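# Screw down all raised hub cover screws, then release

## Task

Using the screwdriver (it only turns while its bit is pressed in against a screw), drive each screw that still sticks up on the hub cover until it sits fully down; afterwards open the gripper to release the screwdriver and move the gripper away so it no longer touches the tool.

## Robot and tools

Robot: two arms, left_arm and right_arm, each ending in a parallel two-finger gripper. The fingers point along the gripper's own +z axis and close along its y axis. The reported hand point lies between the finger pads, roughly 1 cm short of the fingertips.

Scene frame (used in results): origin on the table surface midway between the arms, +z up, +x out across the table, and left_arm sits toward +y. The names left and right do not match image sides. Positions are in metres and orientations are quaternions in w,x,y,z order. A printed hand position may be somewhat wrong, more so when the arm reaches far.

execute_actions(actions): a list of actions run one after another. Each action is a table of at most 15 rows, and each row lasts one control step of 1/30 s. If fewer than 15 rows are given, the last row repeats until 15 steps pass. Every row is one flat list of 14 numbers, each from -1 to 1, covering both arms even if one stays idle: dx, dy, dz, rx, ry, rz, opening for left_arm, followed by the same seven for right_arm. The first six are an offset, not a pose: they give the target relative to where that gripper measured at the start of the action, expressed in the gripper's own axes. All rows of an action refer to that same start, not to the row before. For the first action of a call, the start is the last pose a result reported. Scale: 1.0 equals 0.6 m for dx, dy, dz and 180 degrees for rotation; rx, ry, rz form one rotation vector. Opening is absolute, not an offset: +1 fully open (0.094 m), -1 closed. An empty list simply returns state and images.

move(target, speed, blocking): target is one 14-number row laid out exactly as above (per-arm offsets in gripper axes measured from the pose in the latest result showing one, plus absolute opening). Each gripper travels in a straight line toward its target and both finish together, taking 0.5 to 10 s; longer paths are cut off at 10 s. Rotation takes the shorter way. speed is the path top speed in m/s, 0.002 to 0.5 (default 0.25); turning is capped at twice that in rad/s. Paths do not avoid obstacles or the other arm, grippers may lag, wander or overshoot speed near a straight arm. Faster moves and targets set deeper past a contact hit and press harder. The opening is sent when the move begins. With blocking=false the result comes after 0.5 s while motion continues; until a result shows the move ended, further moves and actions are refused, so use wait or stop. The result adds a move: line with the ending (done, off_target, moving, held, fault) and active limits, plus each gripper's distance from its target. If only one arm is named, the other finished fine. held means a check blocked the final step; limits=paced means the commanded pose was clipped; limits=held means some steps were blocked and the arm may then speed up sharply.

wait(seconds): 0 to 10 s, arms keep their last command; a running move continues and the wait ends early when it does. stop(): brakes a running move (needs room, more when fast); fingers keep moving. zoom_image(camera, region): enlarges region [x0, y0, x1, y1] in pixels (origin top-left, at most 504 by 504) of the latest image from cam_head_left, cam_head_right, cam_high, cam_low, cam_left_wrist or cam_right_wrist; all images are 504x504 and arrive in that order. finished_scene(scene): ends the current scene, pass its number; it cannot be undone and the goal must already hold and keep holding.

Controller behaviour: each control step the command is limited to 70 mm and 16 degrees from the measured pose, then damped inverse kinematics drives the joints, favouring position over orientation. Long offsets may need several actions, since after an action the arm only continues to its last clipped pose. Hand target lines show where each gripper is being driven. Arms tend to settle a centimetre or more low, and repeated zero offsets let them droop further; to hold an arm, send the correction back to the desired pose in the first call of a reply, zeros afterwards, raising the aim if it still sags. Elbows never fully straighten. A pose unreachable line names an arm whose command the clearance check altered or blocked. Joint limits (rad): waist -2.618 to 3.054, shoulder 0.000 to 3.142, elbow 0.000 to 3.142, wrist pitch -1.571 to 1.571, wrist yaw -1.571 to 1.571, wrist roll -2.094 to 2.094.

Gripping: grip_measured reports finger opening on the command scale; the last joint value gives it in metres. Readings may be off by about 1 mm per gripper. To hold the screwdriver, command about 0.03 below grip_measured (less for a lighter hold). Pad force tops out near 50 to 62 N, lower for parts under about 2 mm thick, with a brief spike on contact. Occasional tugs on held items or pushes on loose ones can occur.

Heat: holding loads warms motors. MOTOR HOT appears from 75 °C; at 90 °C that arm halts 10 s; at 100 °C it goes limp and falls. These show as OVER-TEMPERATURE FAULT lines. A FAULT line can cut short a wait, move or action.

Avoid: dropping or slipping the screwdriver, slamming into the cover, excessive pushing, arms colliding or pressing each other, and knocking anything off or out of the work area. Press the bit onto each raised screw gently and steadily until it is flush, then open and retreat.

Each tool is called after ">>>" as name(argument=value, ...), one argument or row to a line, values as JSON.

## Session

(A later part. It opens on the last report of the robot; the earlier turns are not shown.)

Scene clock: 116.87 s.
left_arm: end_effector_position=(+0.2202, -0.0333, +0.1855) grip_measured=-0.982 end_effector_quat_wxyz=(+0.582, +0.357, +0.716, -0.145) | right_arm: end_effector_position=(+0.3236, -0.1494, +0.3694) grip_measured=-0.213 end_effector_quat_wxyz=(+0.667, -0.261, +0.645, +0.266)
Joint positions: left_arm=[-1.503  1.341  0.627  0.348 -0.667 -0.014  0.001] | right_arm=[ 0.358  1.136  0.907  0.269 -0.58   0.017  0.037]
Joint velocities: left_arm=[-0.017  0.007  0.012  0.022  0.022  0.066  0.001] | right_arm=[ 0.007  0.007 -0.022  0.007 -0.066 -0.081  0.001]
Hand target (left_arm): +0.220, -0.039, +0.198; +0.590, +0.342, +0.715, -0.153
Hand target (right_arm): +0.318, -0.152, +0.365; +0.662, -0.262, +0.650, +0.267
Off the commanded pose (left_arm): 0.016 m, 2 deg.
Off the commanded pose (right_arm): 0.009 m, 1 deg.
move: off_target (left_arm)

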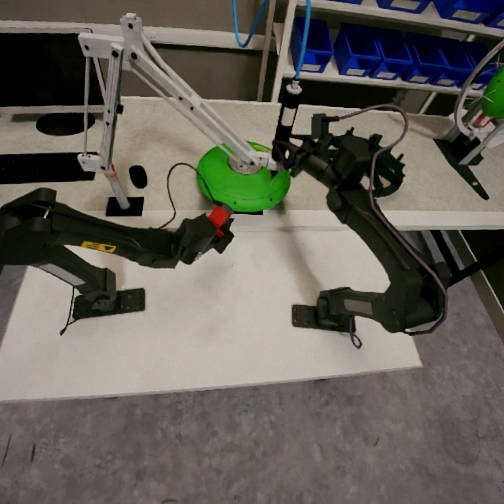

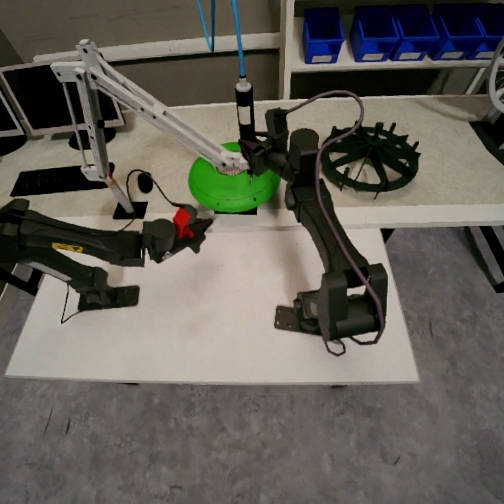

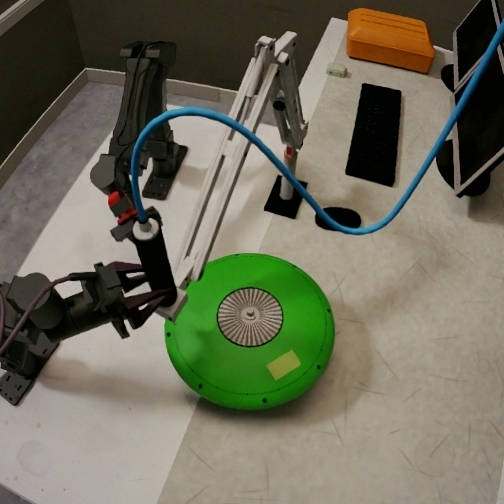

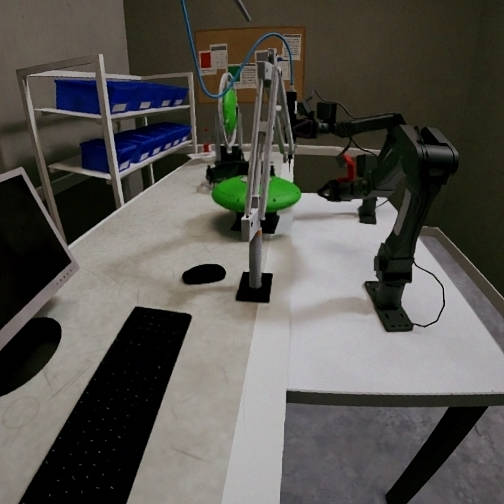

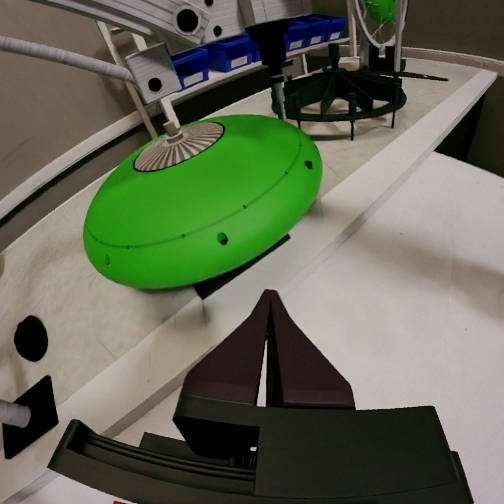

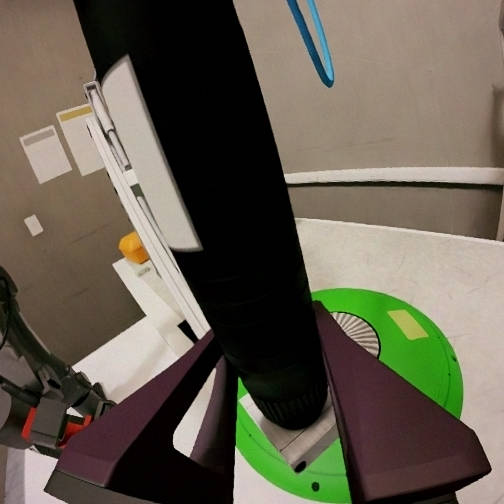

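>>> move(
  target=[-0.055,-0.05,0.07,0,0,0,-1,0.055,0.0195,-0.034,0.01,0.004,0,-0.25],
  speed=0.05,
)

>>> zoom_image(
  camera="cam_high",
  region=[145,305,185,345],
)

>>> zoom_image(
  camera="cam_head_right",
  region=[230,165,290,225],
)

>>> zoom_image(
  camera="cam_left_wrist",
  region=[220,110,340,230],
)

Scene clock: 123.70 s.
left_arm: end_effector_position=(+0.2290, -0.0864, +0.1877) grip_measured=-0.982 end_effector_quat_wxyz=(+0.578, +0.361, +0.718, -0.140) | right_arm: end_effector_position=(+0.3071, -0.1550, +0.3396) grip_measured=-0.213 end_effector_quat_wxyz=(+0.669, -0.251, +0.651, +0.256)
Joint positions: left_arm=[-1.503  1.554  0.834  0.338 -0.667 -0.015  0.001] | right_arm=[ 0.369  1.052  0.753  0.328 -0.539  0.012  0.037]
Joint velocities: left_arm=[-0.002  0.002  0.007  0.007 -0.051  0.007 -0.001] | right_arm=[ 0.002 -0.007  0.012 -0.037 -0.066  0.037 -0.   ]
Hand target (left_arm): +0.233, -0.092, +0.198; +0.582, +0.357, +0.716, -0.145
Hand target (right_arm): +0.301, -0.154, +0.336; +0.667, -0.252, +0.653, +0.255
Off the commanded pose (left_arm): 0.013 m, 1 deg.
Off the commanded pose (right_arm): 0.007 m, 0 deg.
move: off_target (left_arm)

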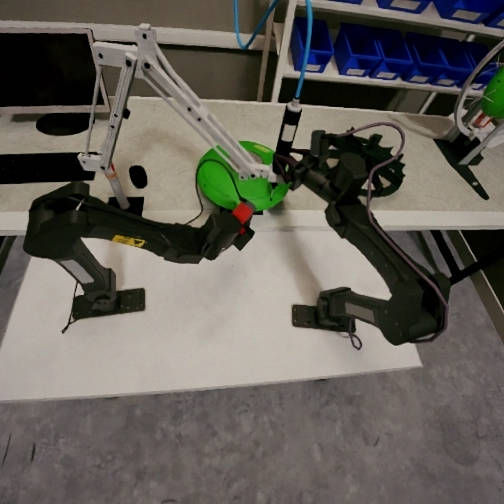

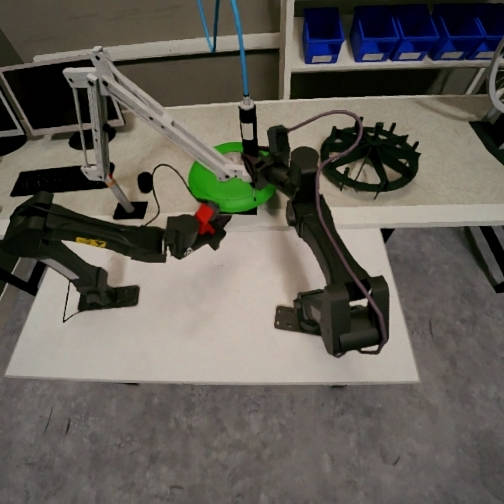

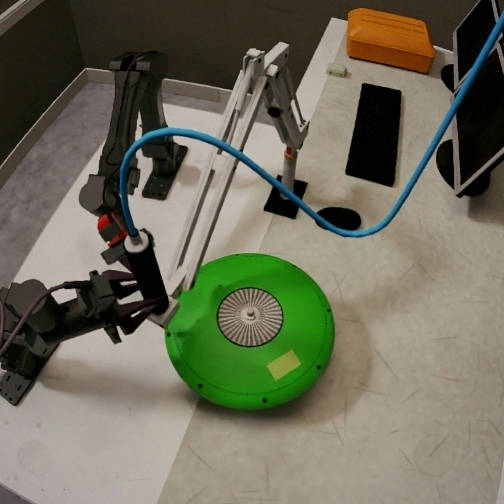

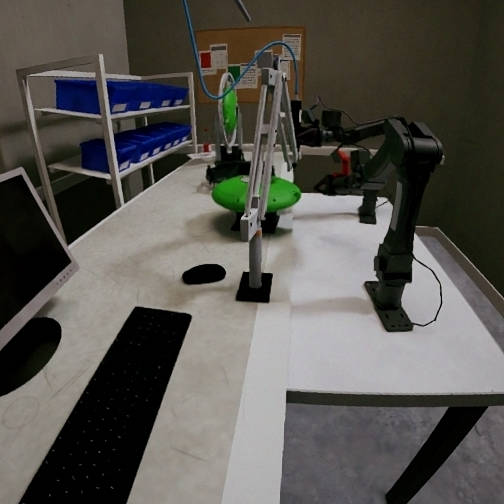

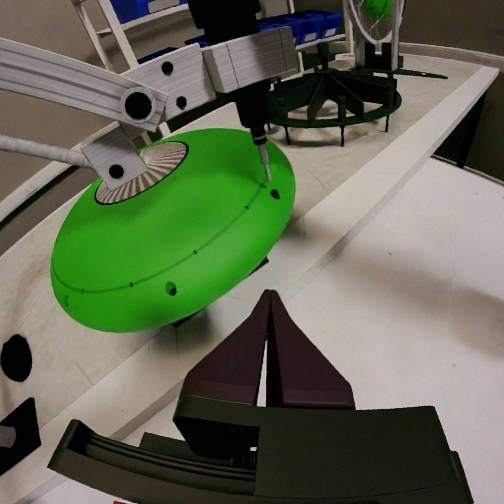

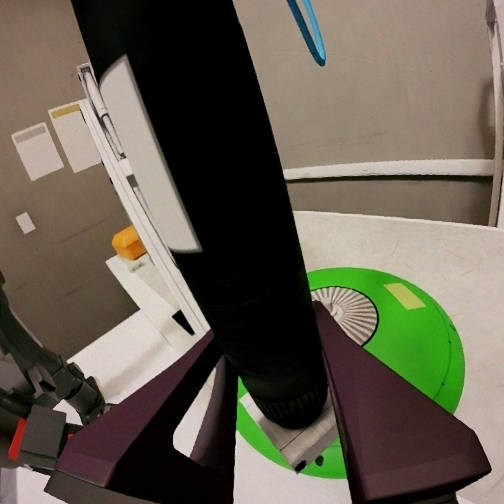

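Region (145, 305, 185, 345) of cam_high's 504x504 image, scaled by 12.600, with more detail than that image has.

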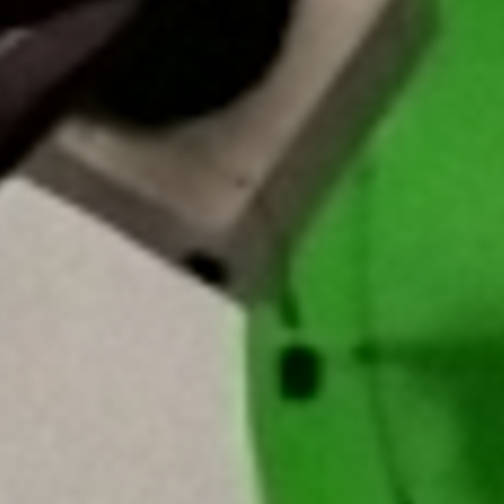

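Region (230, 165, 290, 225) of cam_head_right's 504x504 image, scaled by 8.400, with more detail than that image has.

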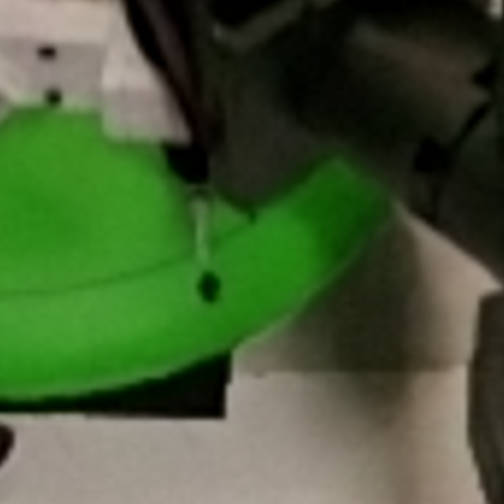

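Region (220, 110, 340, 230) of cam_left_wrist's 504x504 image, scaled by 4.200, with more detail than that image has.

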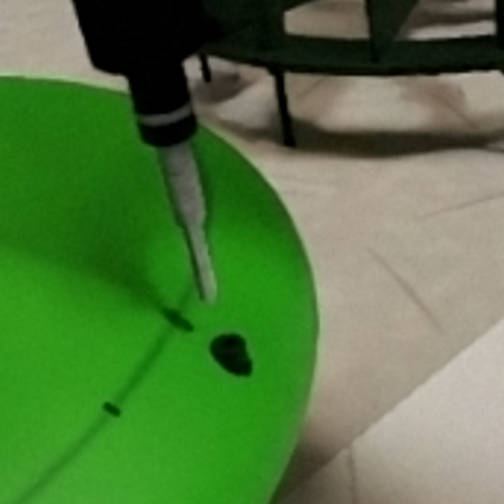

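>>> execute_actions(
  actions=[],
)

Scene clock: 133.90 s.
left_arm: end_effector_position=(+0.2289, -0.0863, +0.1874) grip_measured=-0.982 end_effector_quat_wxyz=(+0.578, +0.362, +0.719, -0.139) | right_arm: end_effector_position=(+0.3071, -0.1550, +0.3396) grip_measured=-0.213 end_effector_quat_wxyz=(+0.669, -0.251, +0.651, +0.256)
Joint positions: left_arm=[-1.503  1.554  0.834  0.336 -0.667 -0.015  0.001] | right_arm=[ 0.369  1.052  0.753  0.328 -0.539  0.012  0.037]
Joint velocities: left_arm=[-0.002 -0.012  0.017 -0.022  0.022 -0.095  0.   ] | right_arm=[ 0.017 -0.002 -0.002 -0.037 -0.007  0.095 -0.   ]
Hand target (left_arm): +0.233, -0.092, +0.198; +0.582, +0.357, +0.716, -0.145
Hand target (right_arm): +0.301, -0.154, +0.336; +0.667, -0.252, +0.653, +0.255
Off the commanded pose (left_arm): 0.013 m, 1 deg.
Off the commanded pose (right_arm): 0.007 m, 0 deg.

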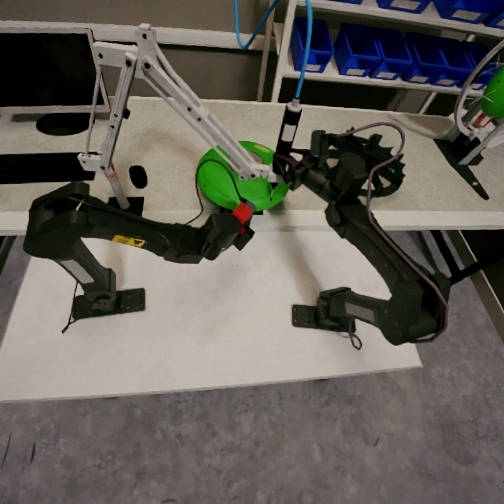

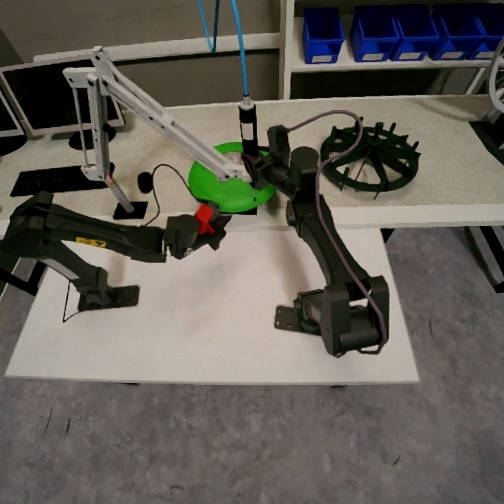

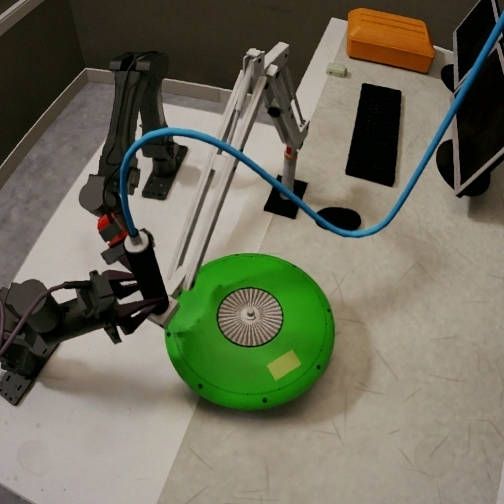

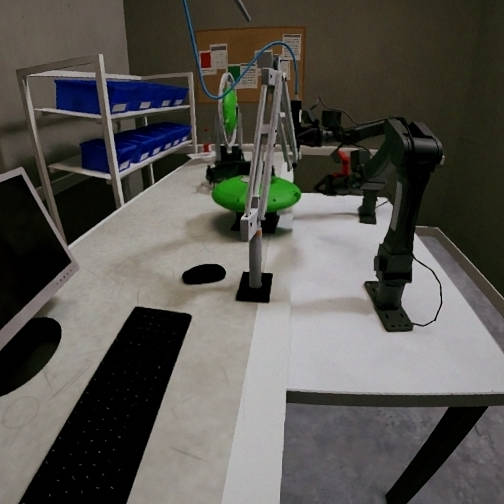

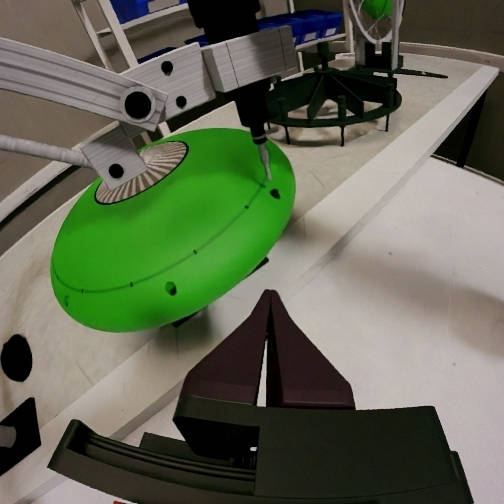

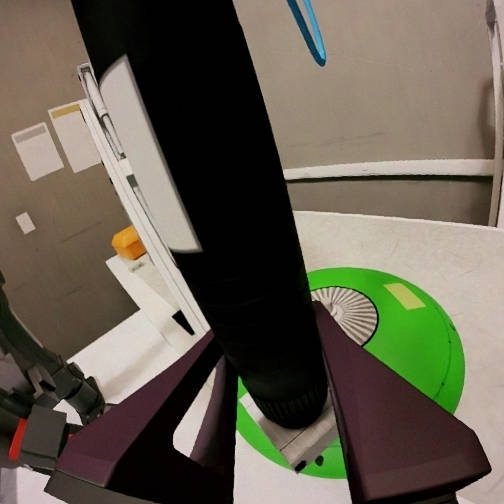

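>>> move(
  target=[0,0,0,0,0,0,-1,0.02,-0.001,-0.014,0,0.004,0,-0.25],
  speed=0.025,
)

>>> zoom_image(
  camera="cam_left_wrist",
  region=[240,140,310,210],
)

>>> zoom_image(
  camera="cam_head_right",
  region=[238,178,272,212],
)

>>> zoom_image(
  camera="cam_high",
  region=[145,305,185,345],
)

Scene clock: 138.10 s.
left_arm: end_effector_position=(+0.2289, -0.0863, +0.1874) grip_measured=-0.982 end_effector_quat_wxyz=(+0.578, +0.362, +0.719, -0.139) | right_arm: end_effector_position=(+0.3070, -0.1576, +0.3315) grip_measured=-0.213 end_effector_quat_wxyz=(+0.667, -0.252, +0.653, +0.255)
Joint positions: left_arm=[-1.503  1.554  0.834  0.336 -0.667 -0.015  0.001] | right_arm=[ 0.356  1.052  0.726  0.349 -0.553  0.01   0.037]
Joint velocities: left_arm=[ 0.012  0.007  0.012  0.051  0.037 -0.037 -0.001] | right_arm=[ 0.007 -0.027  0.002 -0.051 -0.007  0.037 -0.   ]
Hand target (left_arm): +0.229, -0.086, +0.187; +0.578, +0.362, +0.719, -0.139
Hand target (right_arm): +0.302, -0.161, +0.327; +0.665, -0.253, +0.656, +0.254
Off the commanded pose (left_arm): 0.000 m, 0 deg.
Off the commanded pose (right_arm): 0.008 m, 0 deg.
move: done

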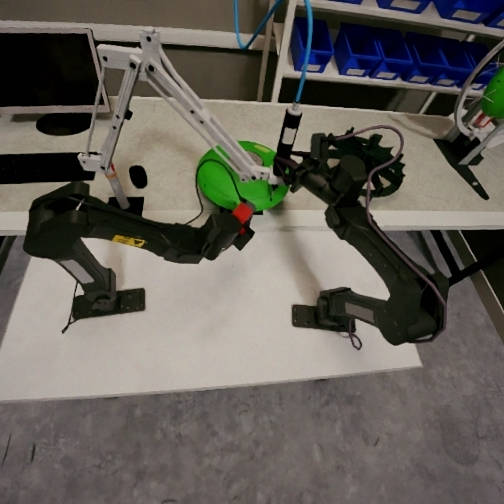

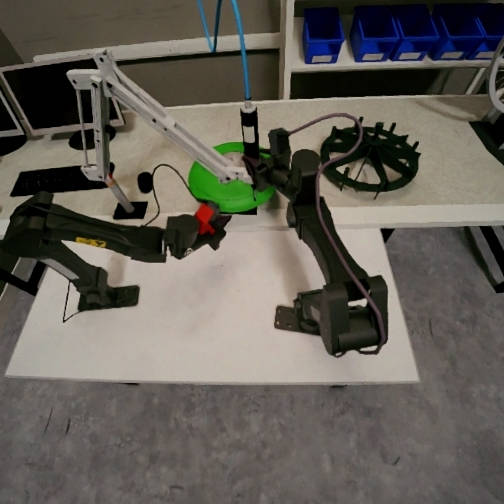

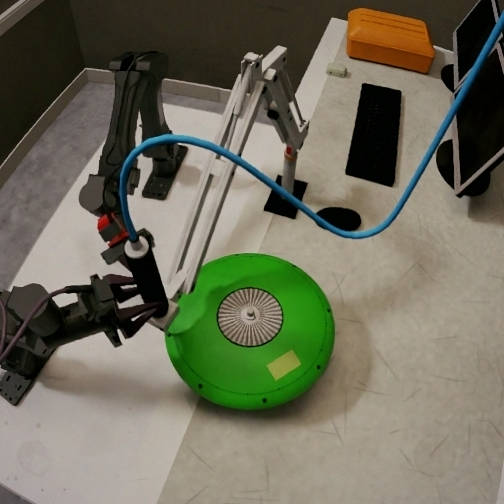

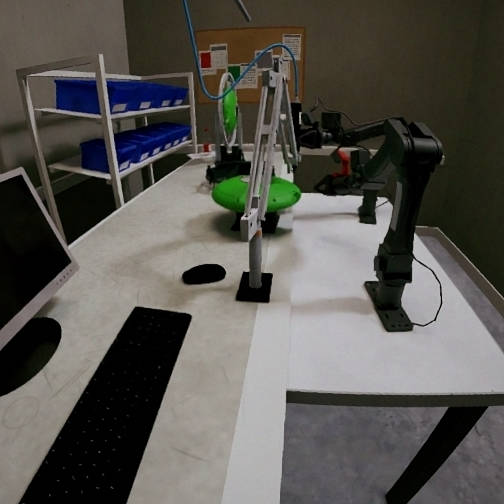

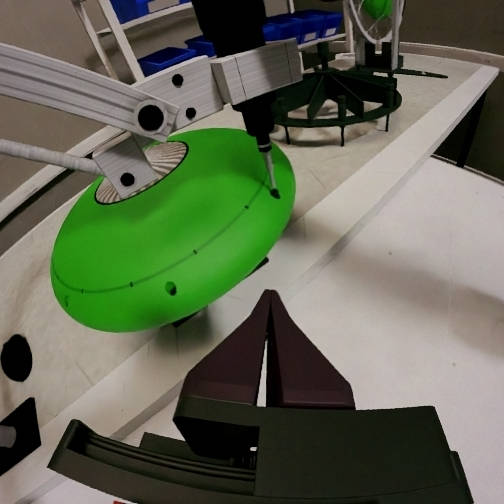

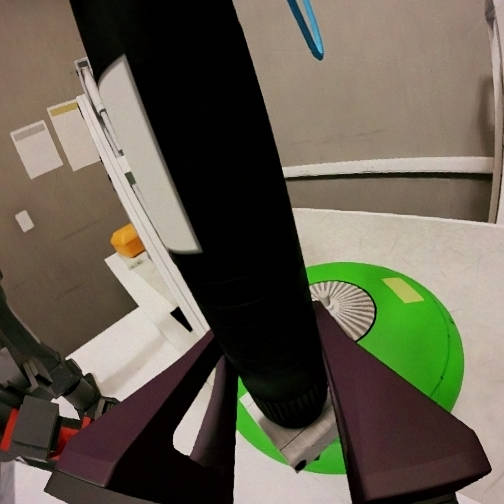

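Region (240, 140, 310, 210) of cam_left_wrist's 504x504 image, scaled by 7.200, with more detail than that image has.

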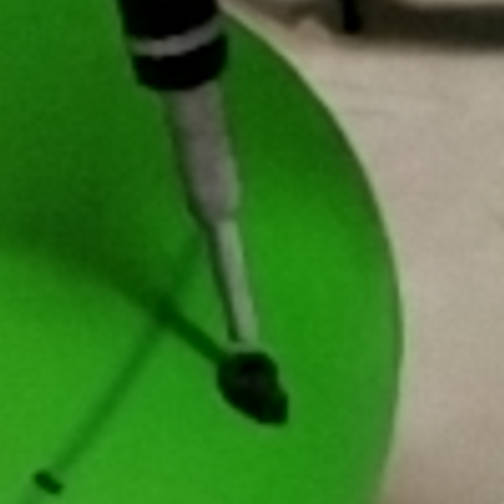

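Region (238, 178, 272, 212) of cam_head_right's 504x504 image, scaled by 14.824, with more detail than that image has.

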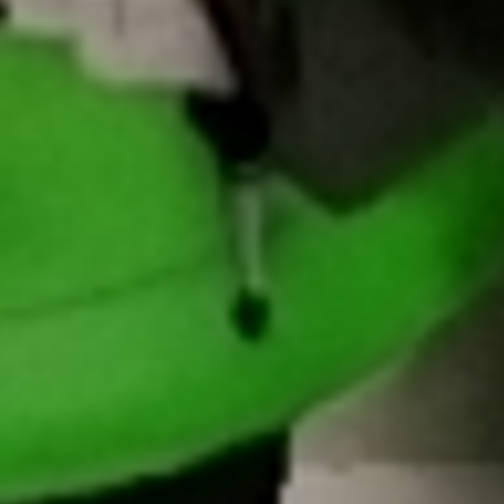

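Region (145, 305, 185, 345) of cam_high's 504x504 image, scaled by 12.600, with more detail than that image has.

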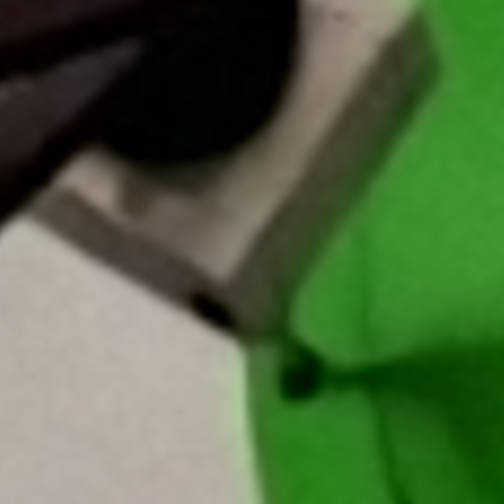

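Close; maybe 1 mm too far in +x. Descend gently.

>>> execute_actions(
  actions=[
    [[0,0,0,0,0,0,-1,0.012,0.004,-0.010,0,0.005,0,-0.25],[0,0,0,0,0,0,-1,0.012,0.004,-0.010,0,0.005,0,-0.25],[0,0,0,0,0,0,-1,0.015,0.005,-0.010,0,0.006,0,-0.25],[0,0,0,0,0,0,-1,0.015,0.005,-0.010,0,0.006,0,-0.25],[0,0,0,0,0,0,-1,0.018,0.005,-0.010,0,0.007,0,-0.25]],
    [[0,0,0,0,0,0,-1,0.035,0.004,-0.005,0,0.017,0,-0.25]],
  ],
)

>>> zoom_image(
  camera="cam_left_wrist",
  region=[240,140,310,210],
)

>>> zoom_image(
  camera="cam_head_right",
  region=[238,178,272,212],
)

Scene clock: 145.40 s.
left_arm: end_effector_position=(+0.2289, -0.0863, +0.1874) grip_measured=-0.982 end_effector_quat_wxyz=(+0.578, +0.362, +0.719, -0.139) | right_arm: end_effector_position=(+0.3068, -0.1577, +0.3276) grip_measured=-0.213 end_effector_quat_wxyz=(+0.666, -0.254, +0.654, +0.253)
Joint positions: left_arm=[-1.503  1.554  0.834  0.336 -0.667 -0.015  0.001] | right_arm=[ 0.356  1.052  0.716  0.353 -0.553  0.003  0.037]
Joint velocities: left_arm=[ 0.007  0.002 -0.002 -0.007  0.066  0.022 -0.001] | right_arm=[-0.012 -0.017 -0.022  0.007  0.066  0.007 -0.   ]
Hand target (left_arm): +0.229, -0.086, +0.187; +0.578, +0.362, +0.719, -0.139
Hand target (right_arm): +0.303, -0.157, +0.307; +0.648, -0.260, +0.672, +0.248
Off the commanded pose (left_arm): 0.000 m, 0 deg.
Off the commanded pose (right_arm): 0.021 m, 3 deg.

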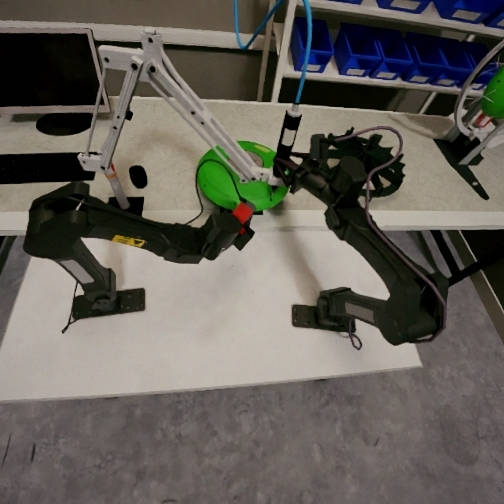

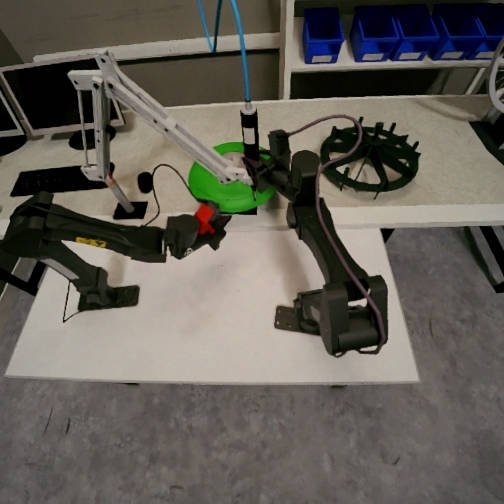

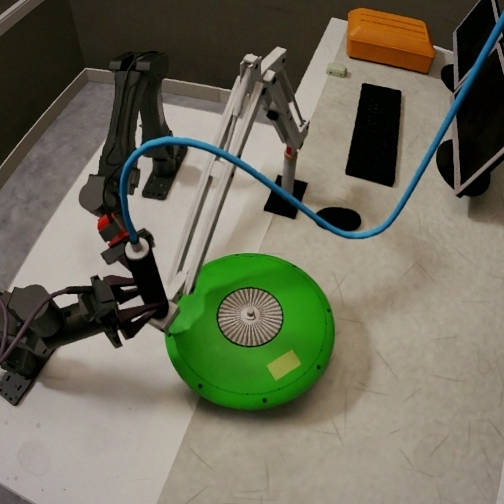

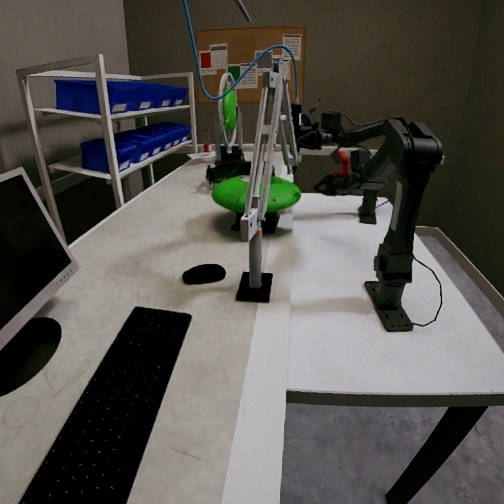

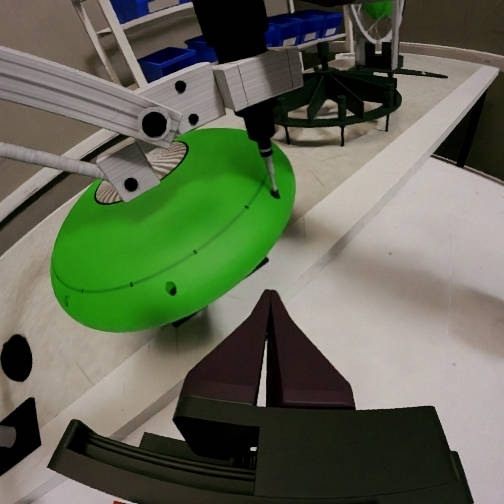

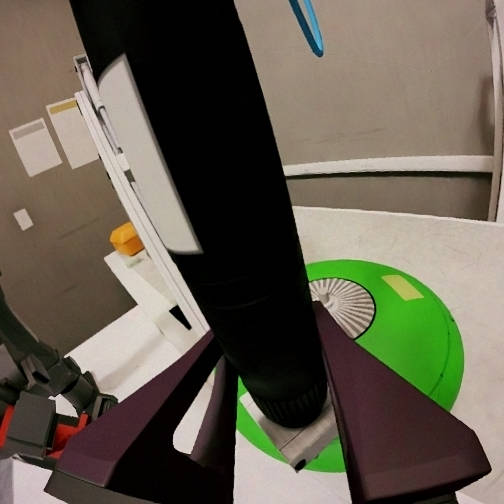

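Region (240, 140, 310, 210) of cam_left_wrist's 504x504 image, scaled by 7.200, with more detail than that image has.

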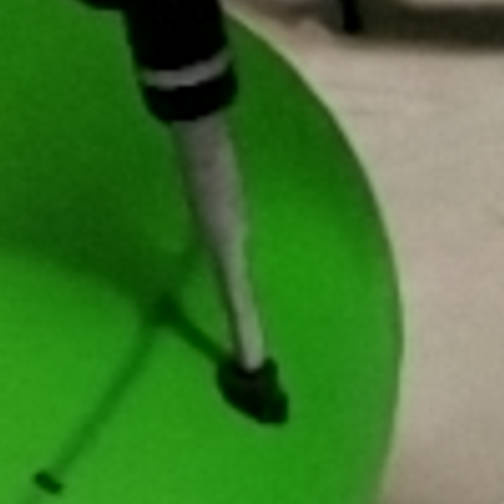

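Region (238, 178, 272, 212) of cam_head_right's 504x504 image, scaled by 14.824, with more detail than that image has.

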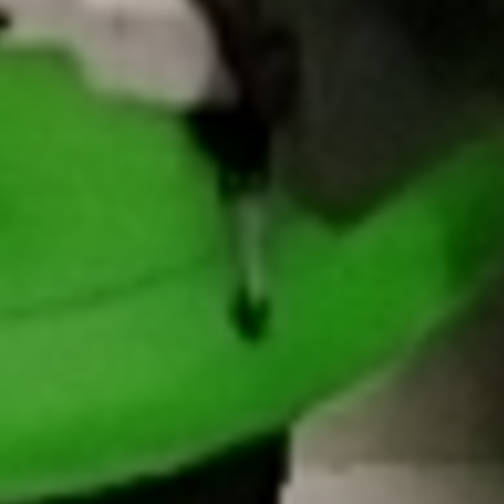

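Slightly −y of centre; press with a +y bias.

>>> execute_actions(
  actions=[
    [[0,0,0,0,0,0,-1,0.07,0.006,0,0,0.04,0,-0.25]],
    [[0,0,0,0,0,0,-1,0.09,0.006,0,0,0.052,0,-0.25]],
    [[0,0,0,0,0,0,-1,0.105,0.005,0,0,0.058,0,-0.25]],
    [[0,0,0,0,0,0,-1,0.105,0.004,0,0,0.058,0,-0.25]],
  ],
)

>>> zoom_image(
  camera="cam_left_wrist",
  region=[240,140,310,210],
)

>>> zoom_image(
  camera="cam_head_right",
  region=[238,178,272,212],
)

Scene clock: 151.33 s.
left_arm: end_effector_position=(+0.2289, -0.0863, +0.1874) grip_measured=-0.982 end_effector_quat_wxyz=(+0.578, +0.362, +0.719, -0.139) | right_arm: end_effector_position=(+0.3067, -0.1565, +0.3146) grip_measured=-0.213 end_effector_quat_wxyz=(+0.657, -0.260, +0.664, +0.243)
Joint positions: left_arm=[-1.503  1.554  0.834  0.336 -0.667 -0.015  0.001] | right_arm=[ 0.366  1.052  0.698  0.332 -0.537 -0.029  0.037]
Joint velocities: left_arm=[-0.032 -0.002 -0.007  0.051 -0.051  0.007  0.   ] | right_arm=[-0.002 -0.012  0.007 -0.051  0.022  0.037 -0.   ]
Hand target (left_arm): +0.229, -0.086, +0.187; +0.578, +0.362, +0.719, -0.139
Hand target (right_arm): +0.302, -0.156, +0.257; +0.598, -0.283, +0.716, +0.225
Off the commanded pose (left_arm): 0.000 m, 0 deg.
Off the commanded pose (right_arm): 0.060 m, 10 deg.

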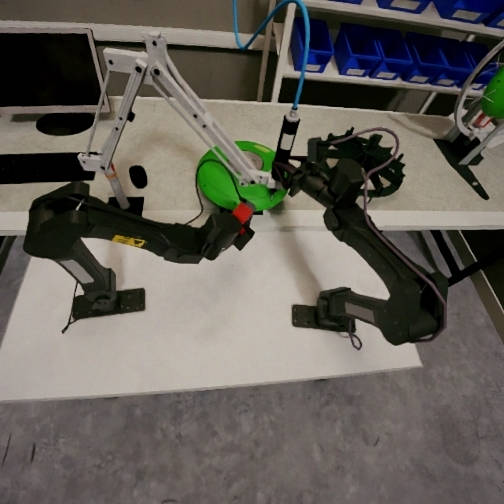

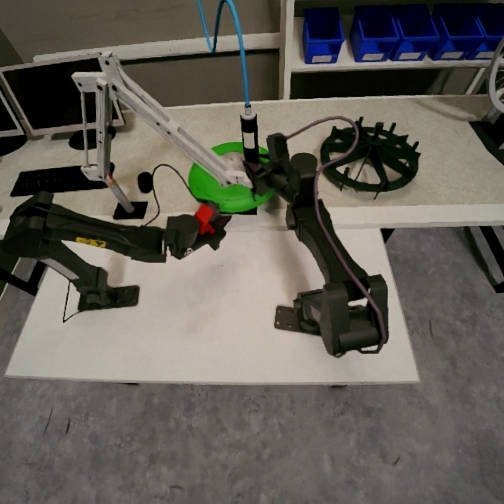

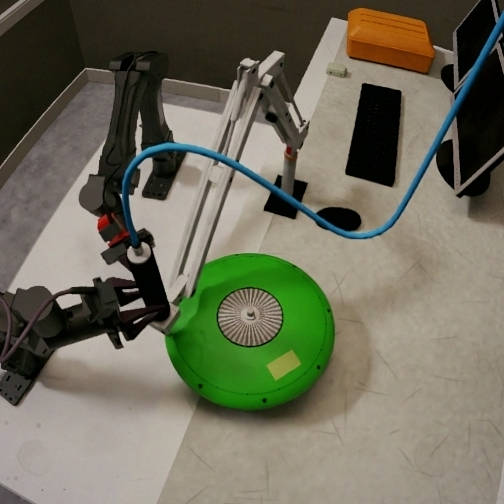

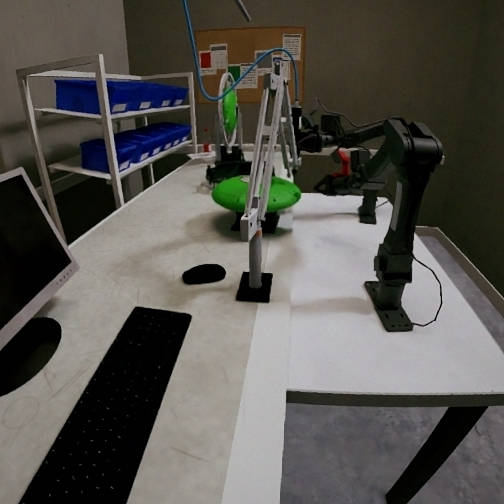

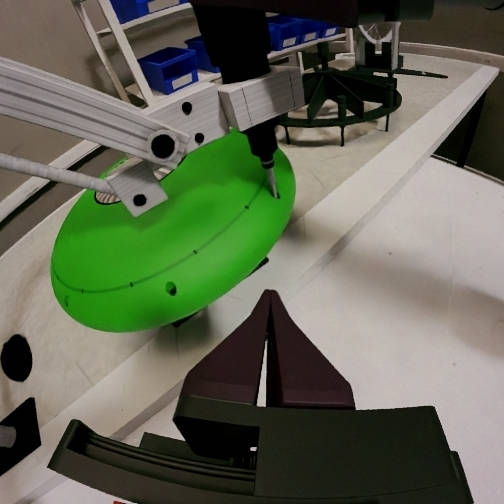

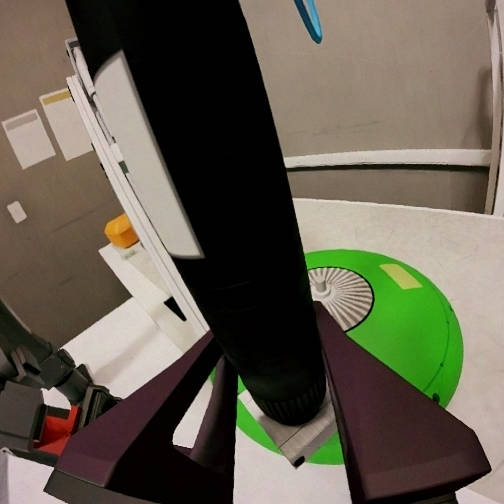

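Region (240, 140, 310, 210) of cam_left_wrist's 504x504 image, scaled by 7.200, with more detail than that image has.

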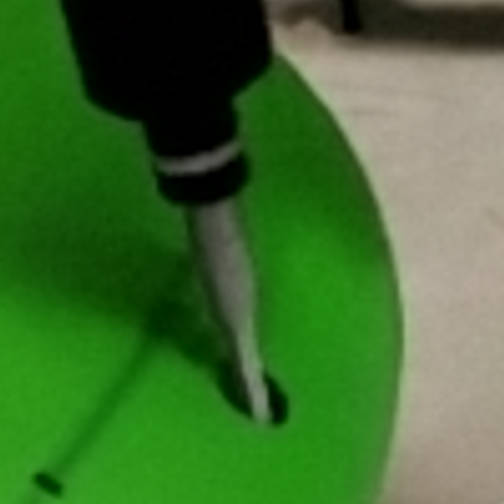

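Region (238, 178, 272, 212) of cam_head_right's 504x504 image, scaled by 14.824, with more detail than that image has.

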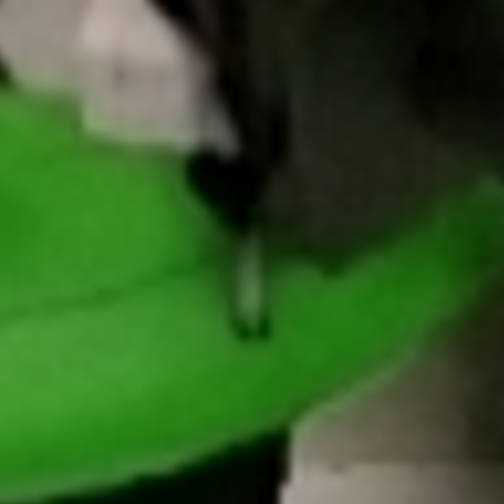

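Driving. Keep pressing.

>>> execute_actions(
  actions=[
    [[0,0,0,0,0,0,-1,0.11,0.003,0.002,0,0.058,0,-0.25]],
    [[0,0,0,0,0,0,-1,0.112,0.003,0.002,0,0.06,0,-0.25]],
    [[0,0,0,0,0,0,-1,0.112,0.003,0.002,0,0.06,0,-0.25]],
  ],
)

>>> zoom_image(
  camera="cam_left_wrist",
  region=[240,140,310,210],
)

>>> zoom_image(
  camera="cam_right_wrist",
  region=[380,300,490,410],
)

Scene clock: 157.47 s.
left_arm: end_effector_position=(+0.2289, -0.0863, +0.1874) grip_measured=-0.982 end_effector_quat_wxyz=(+0.578, +0.362, +0.719, -0.139) | right_arm: end_effector_position=(+0.3063, -0.1567, +0.3123) grip_measured=-0.213 end_effector_quat_wxyz=(+0.663, -0.258, +0.660, +0.243)
Joint positions: left_arm=[-1.503  1.554  0.834  0.336 -0.667 -0.015  0.001] | right_arm=[ 0.368  1.052  0.673  0.375 -0.531 -0.023  0.037]
Joint velocities: left_arm=[-0.017 -0.007 -0.002  0.037  0.007 -0.081 -0.001] | right_arm=[-0.007 -0.007  0.022 -0.007  0.037 -0.007  0.   ]
Hand target (left_arm): +0.229, -0.086, +0.187; +0.578, +0.362, +0.719, -0.139
Hand target (right_arm): +0.302, -0.156, +0.248; +0.598, -0.283, +0.716, +0.224
Off the commanded pose (left_arm): 0.000 m, 0 deg.
Off the commanded pose (right_arm): 0.067 m, 11 deg.

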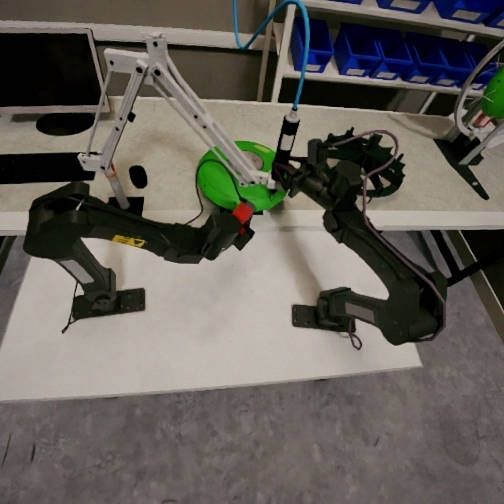

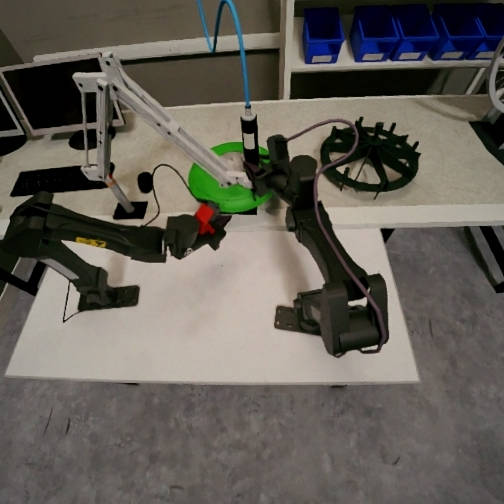

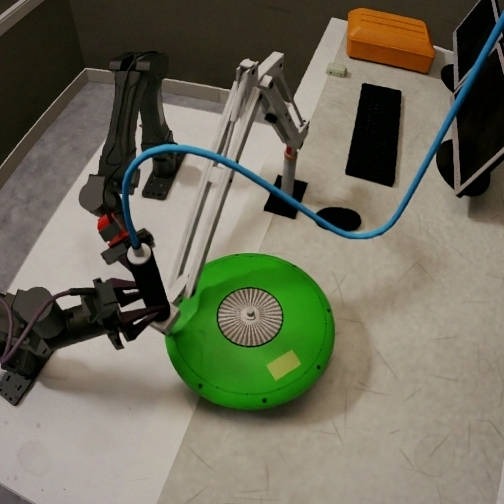

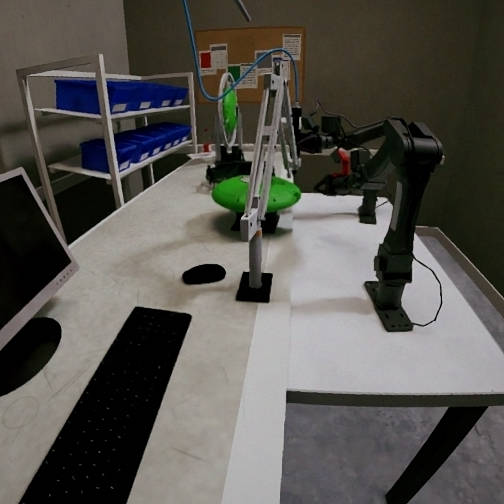

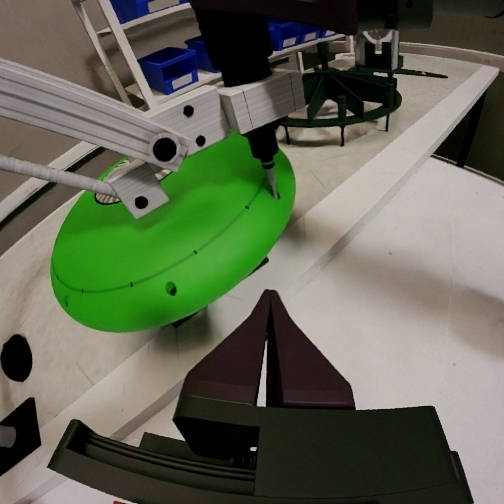

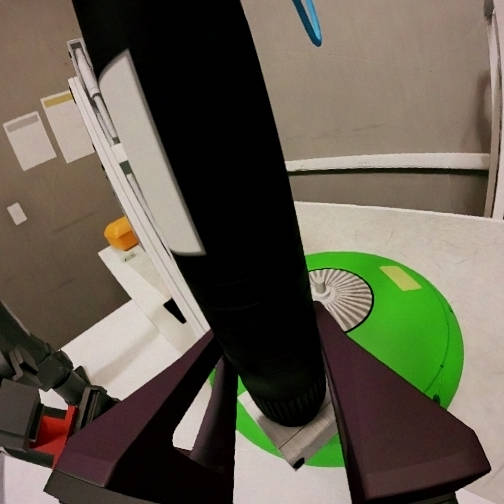

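Region (240, 140, 310, 210) of cam_left_wrist's 504x504 image, scaled by 7.200, with more detail than that image has.

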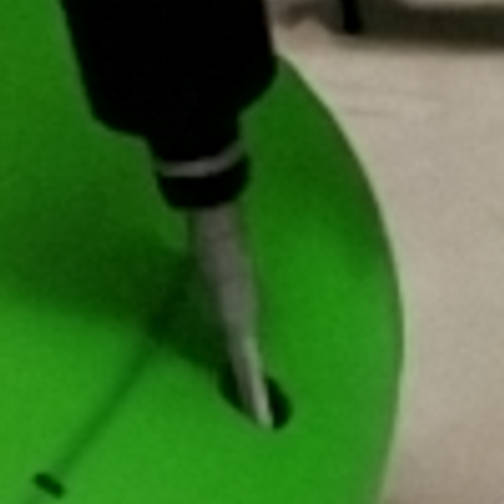

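Region (380, 300, 490, 410) of cam_right_wrist's 504x504 image, scaled by 4.582, with more detail than that image has.

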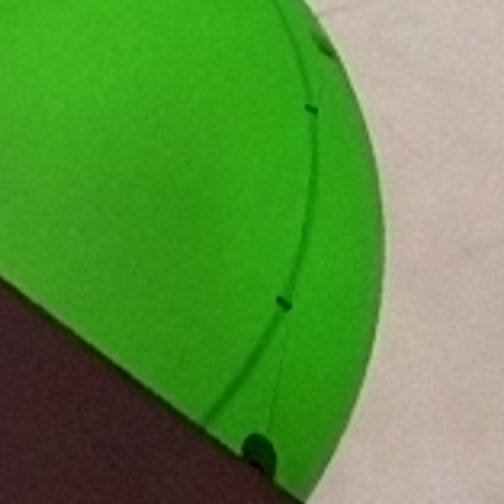

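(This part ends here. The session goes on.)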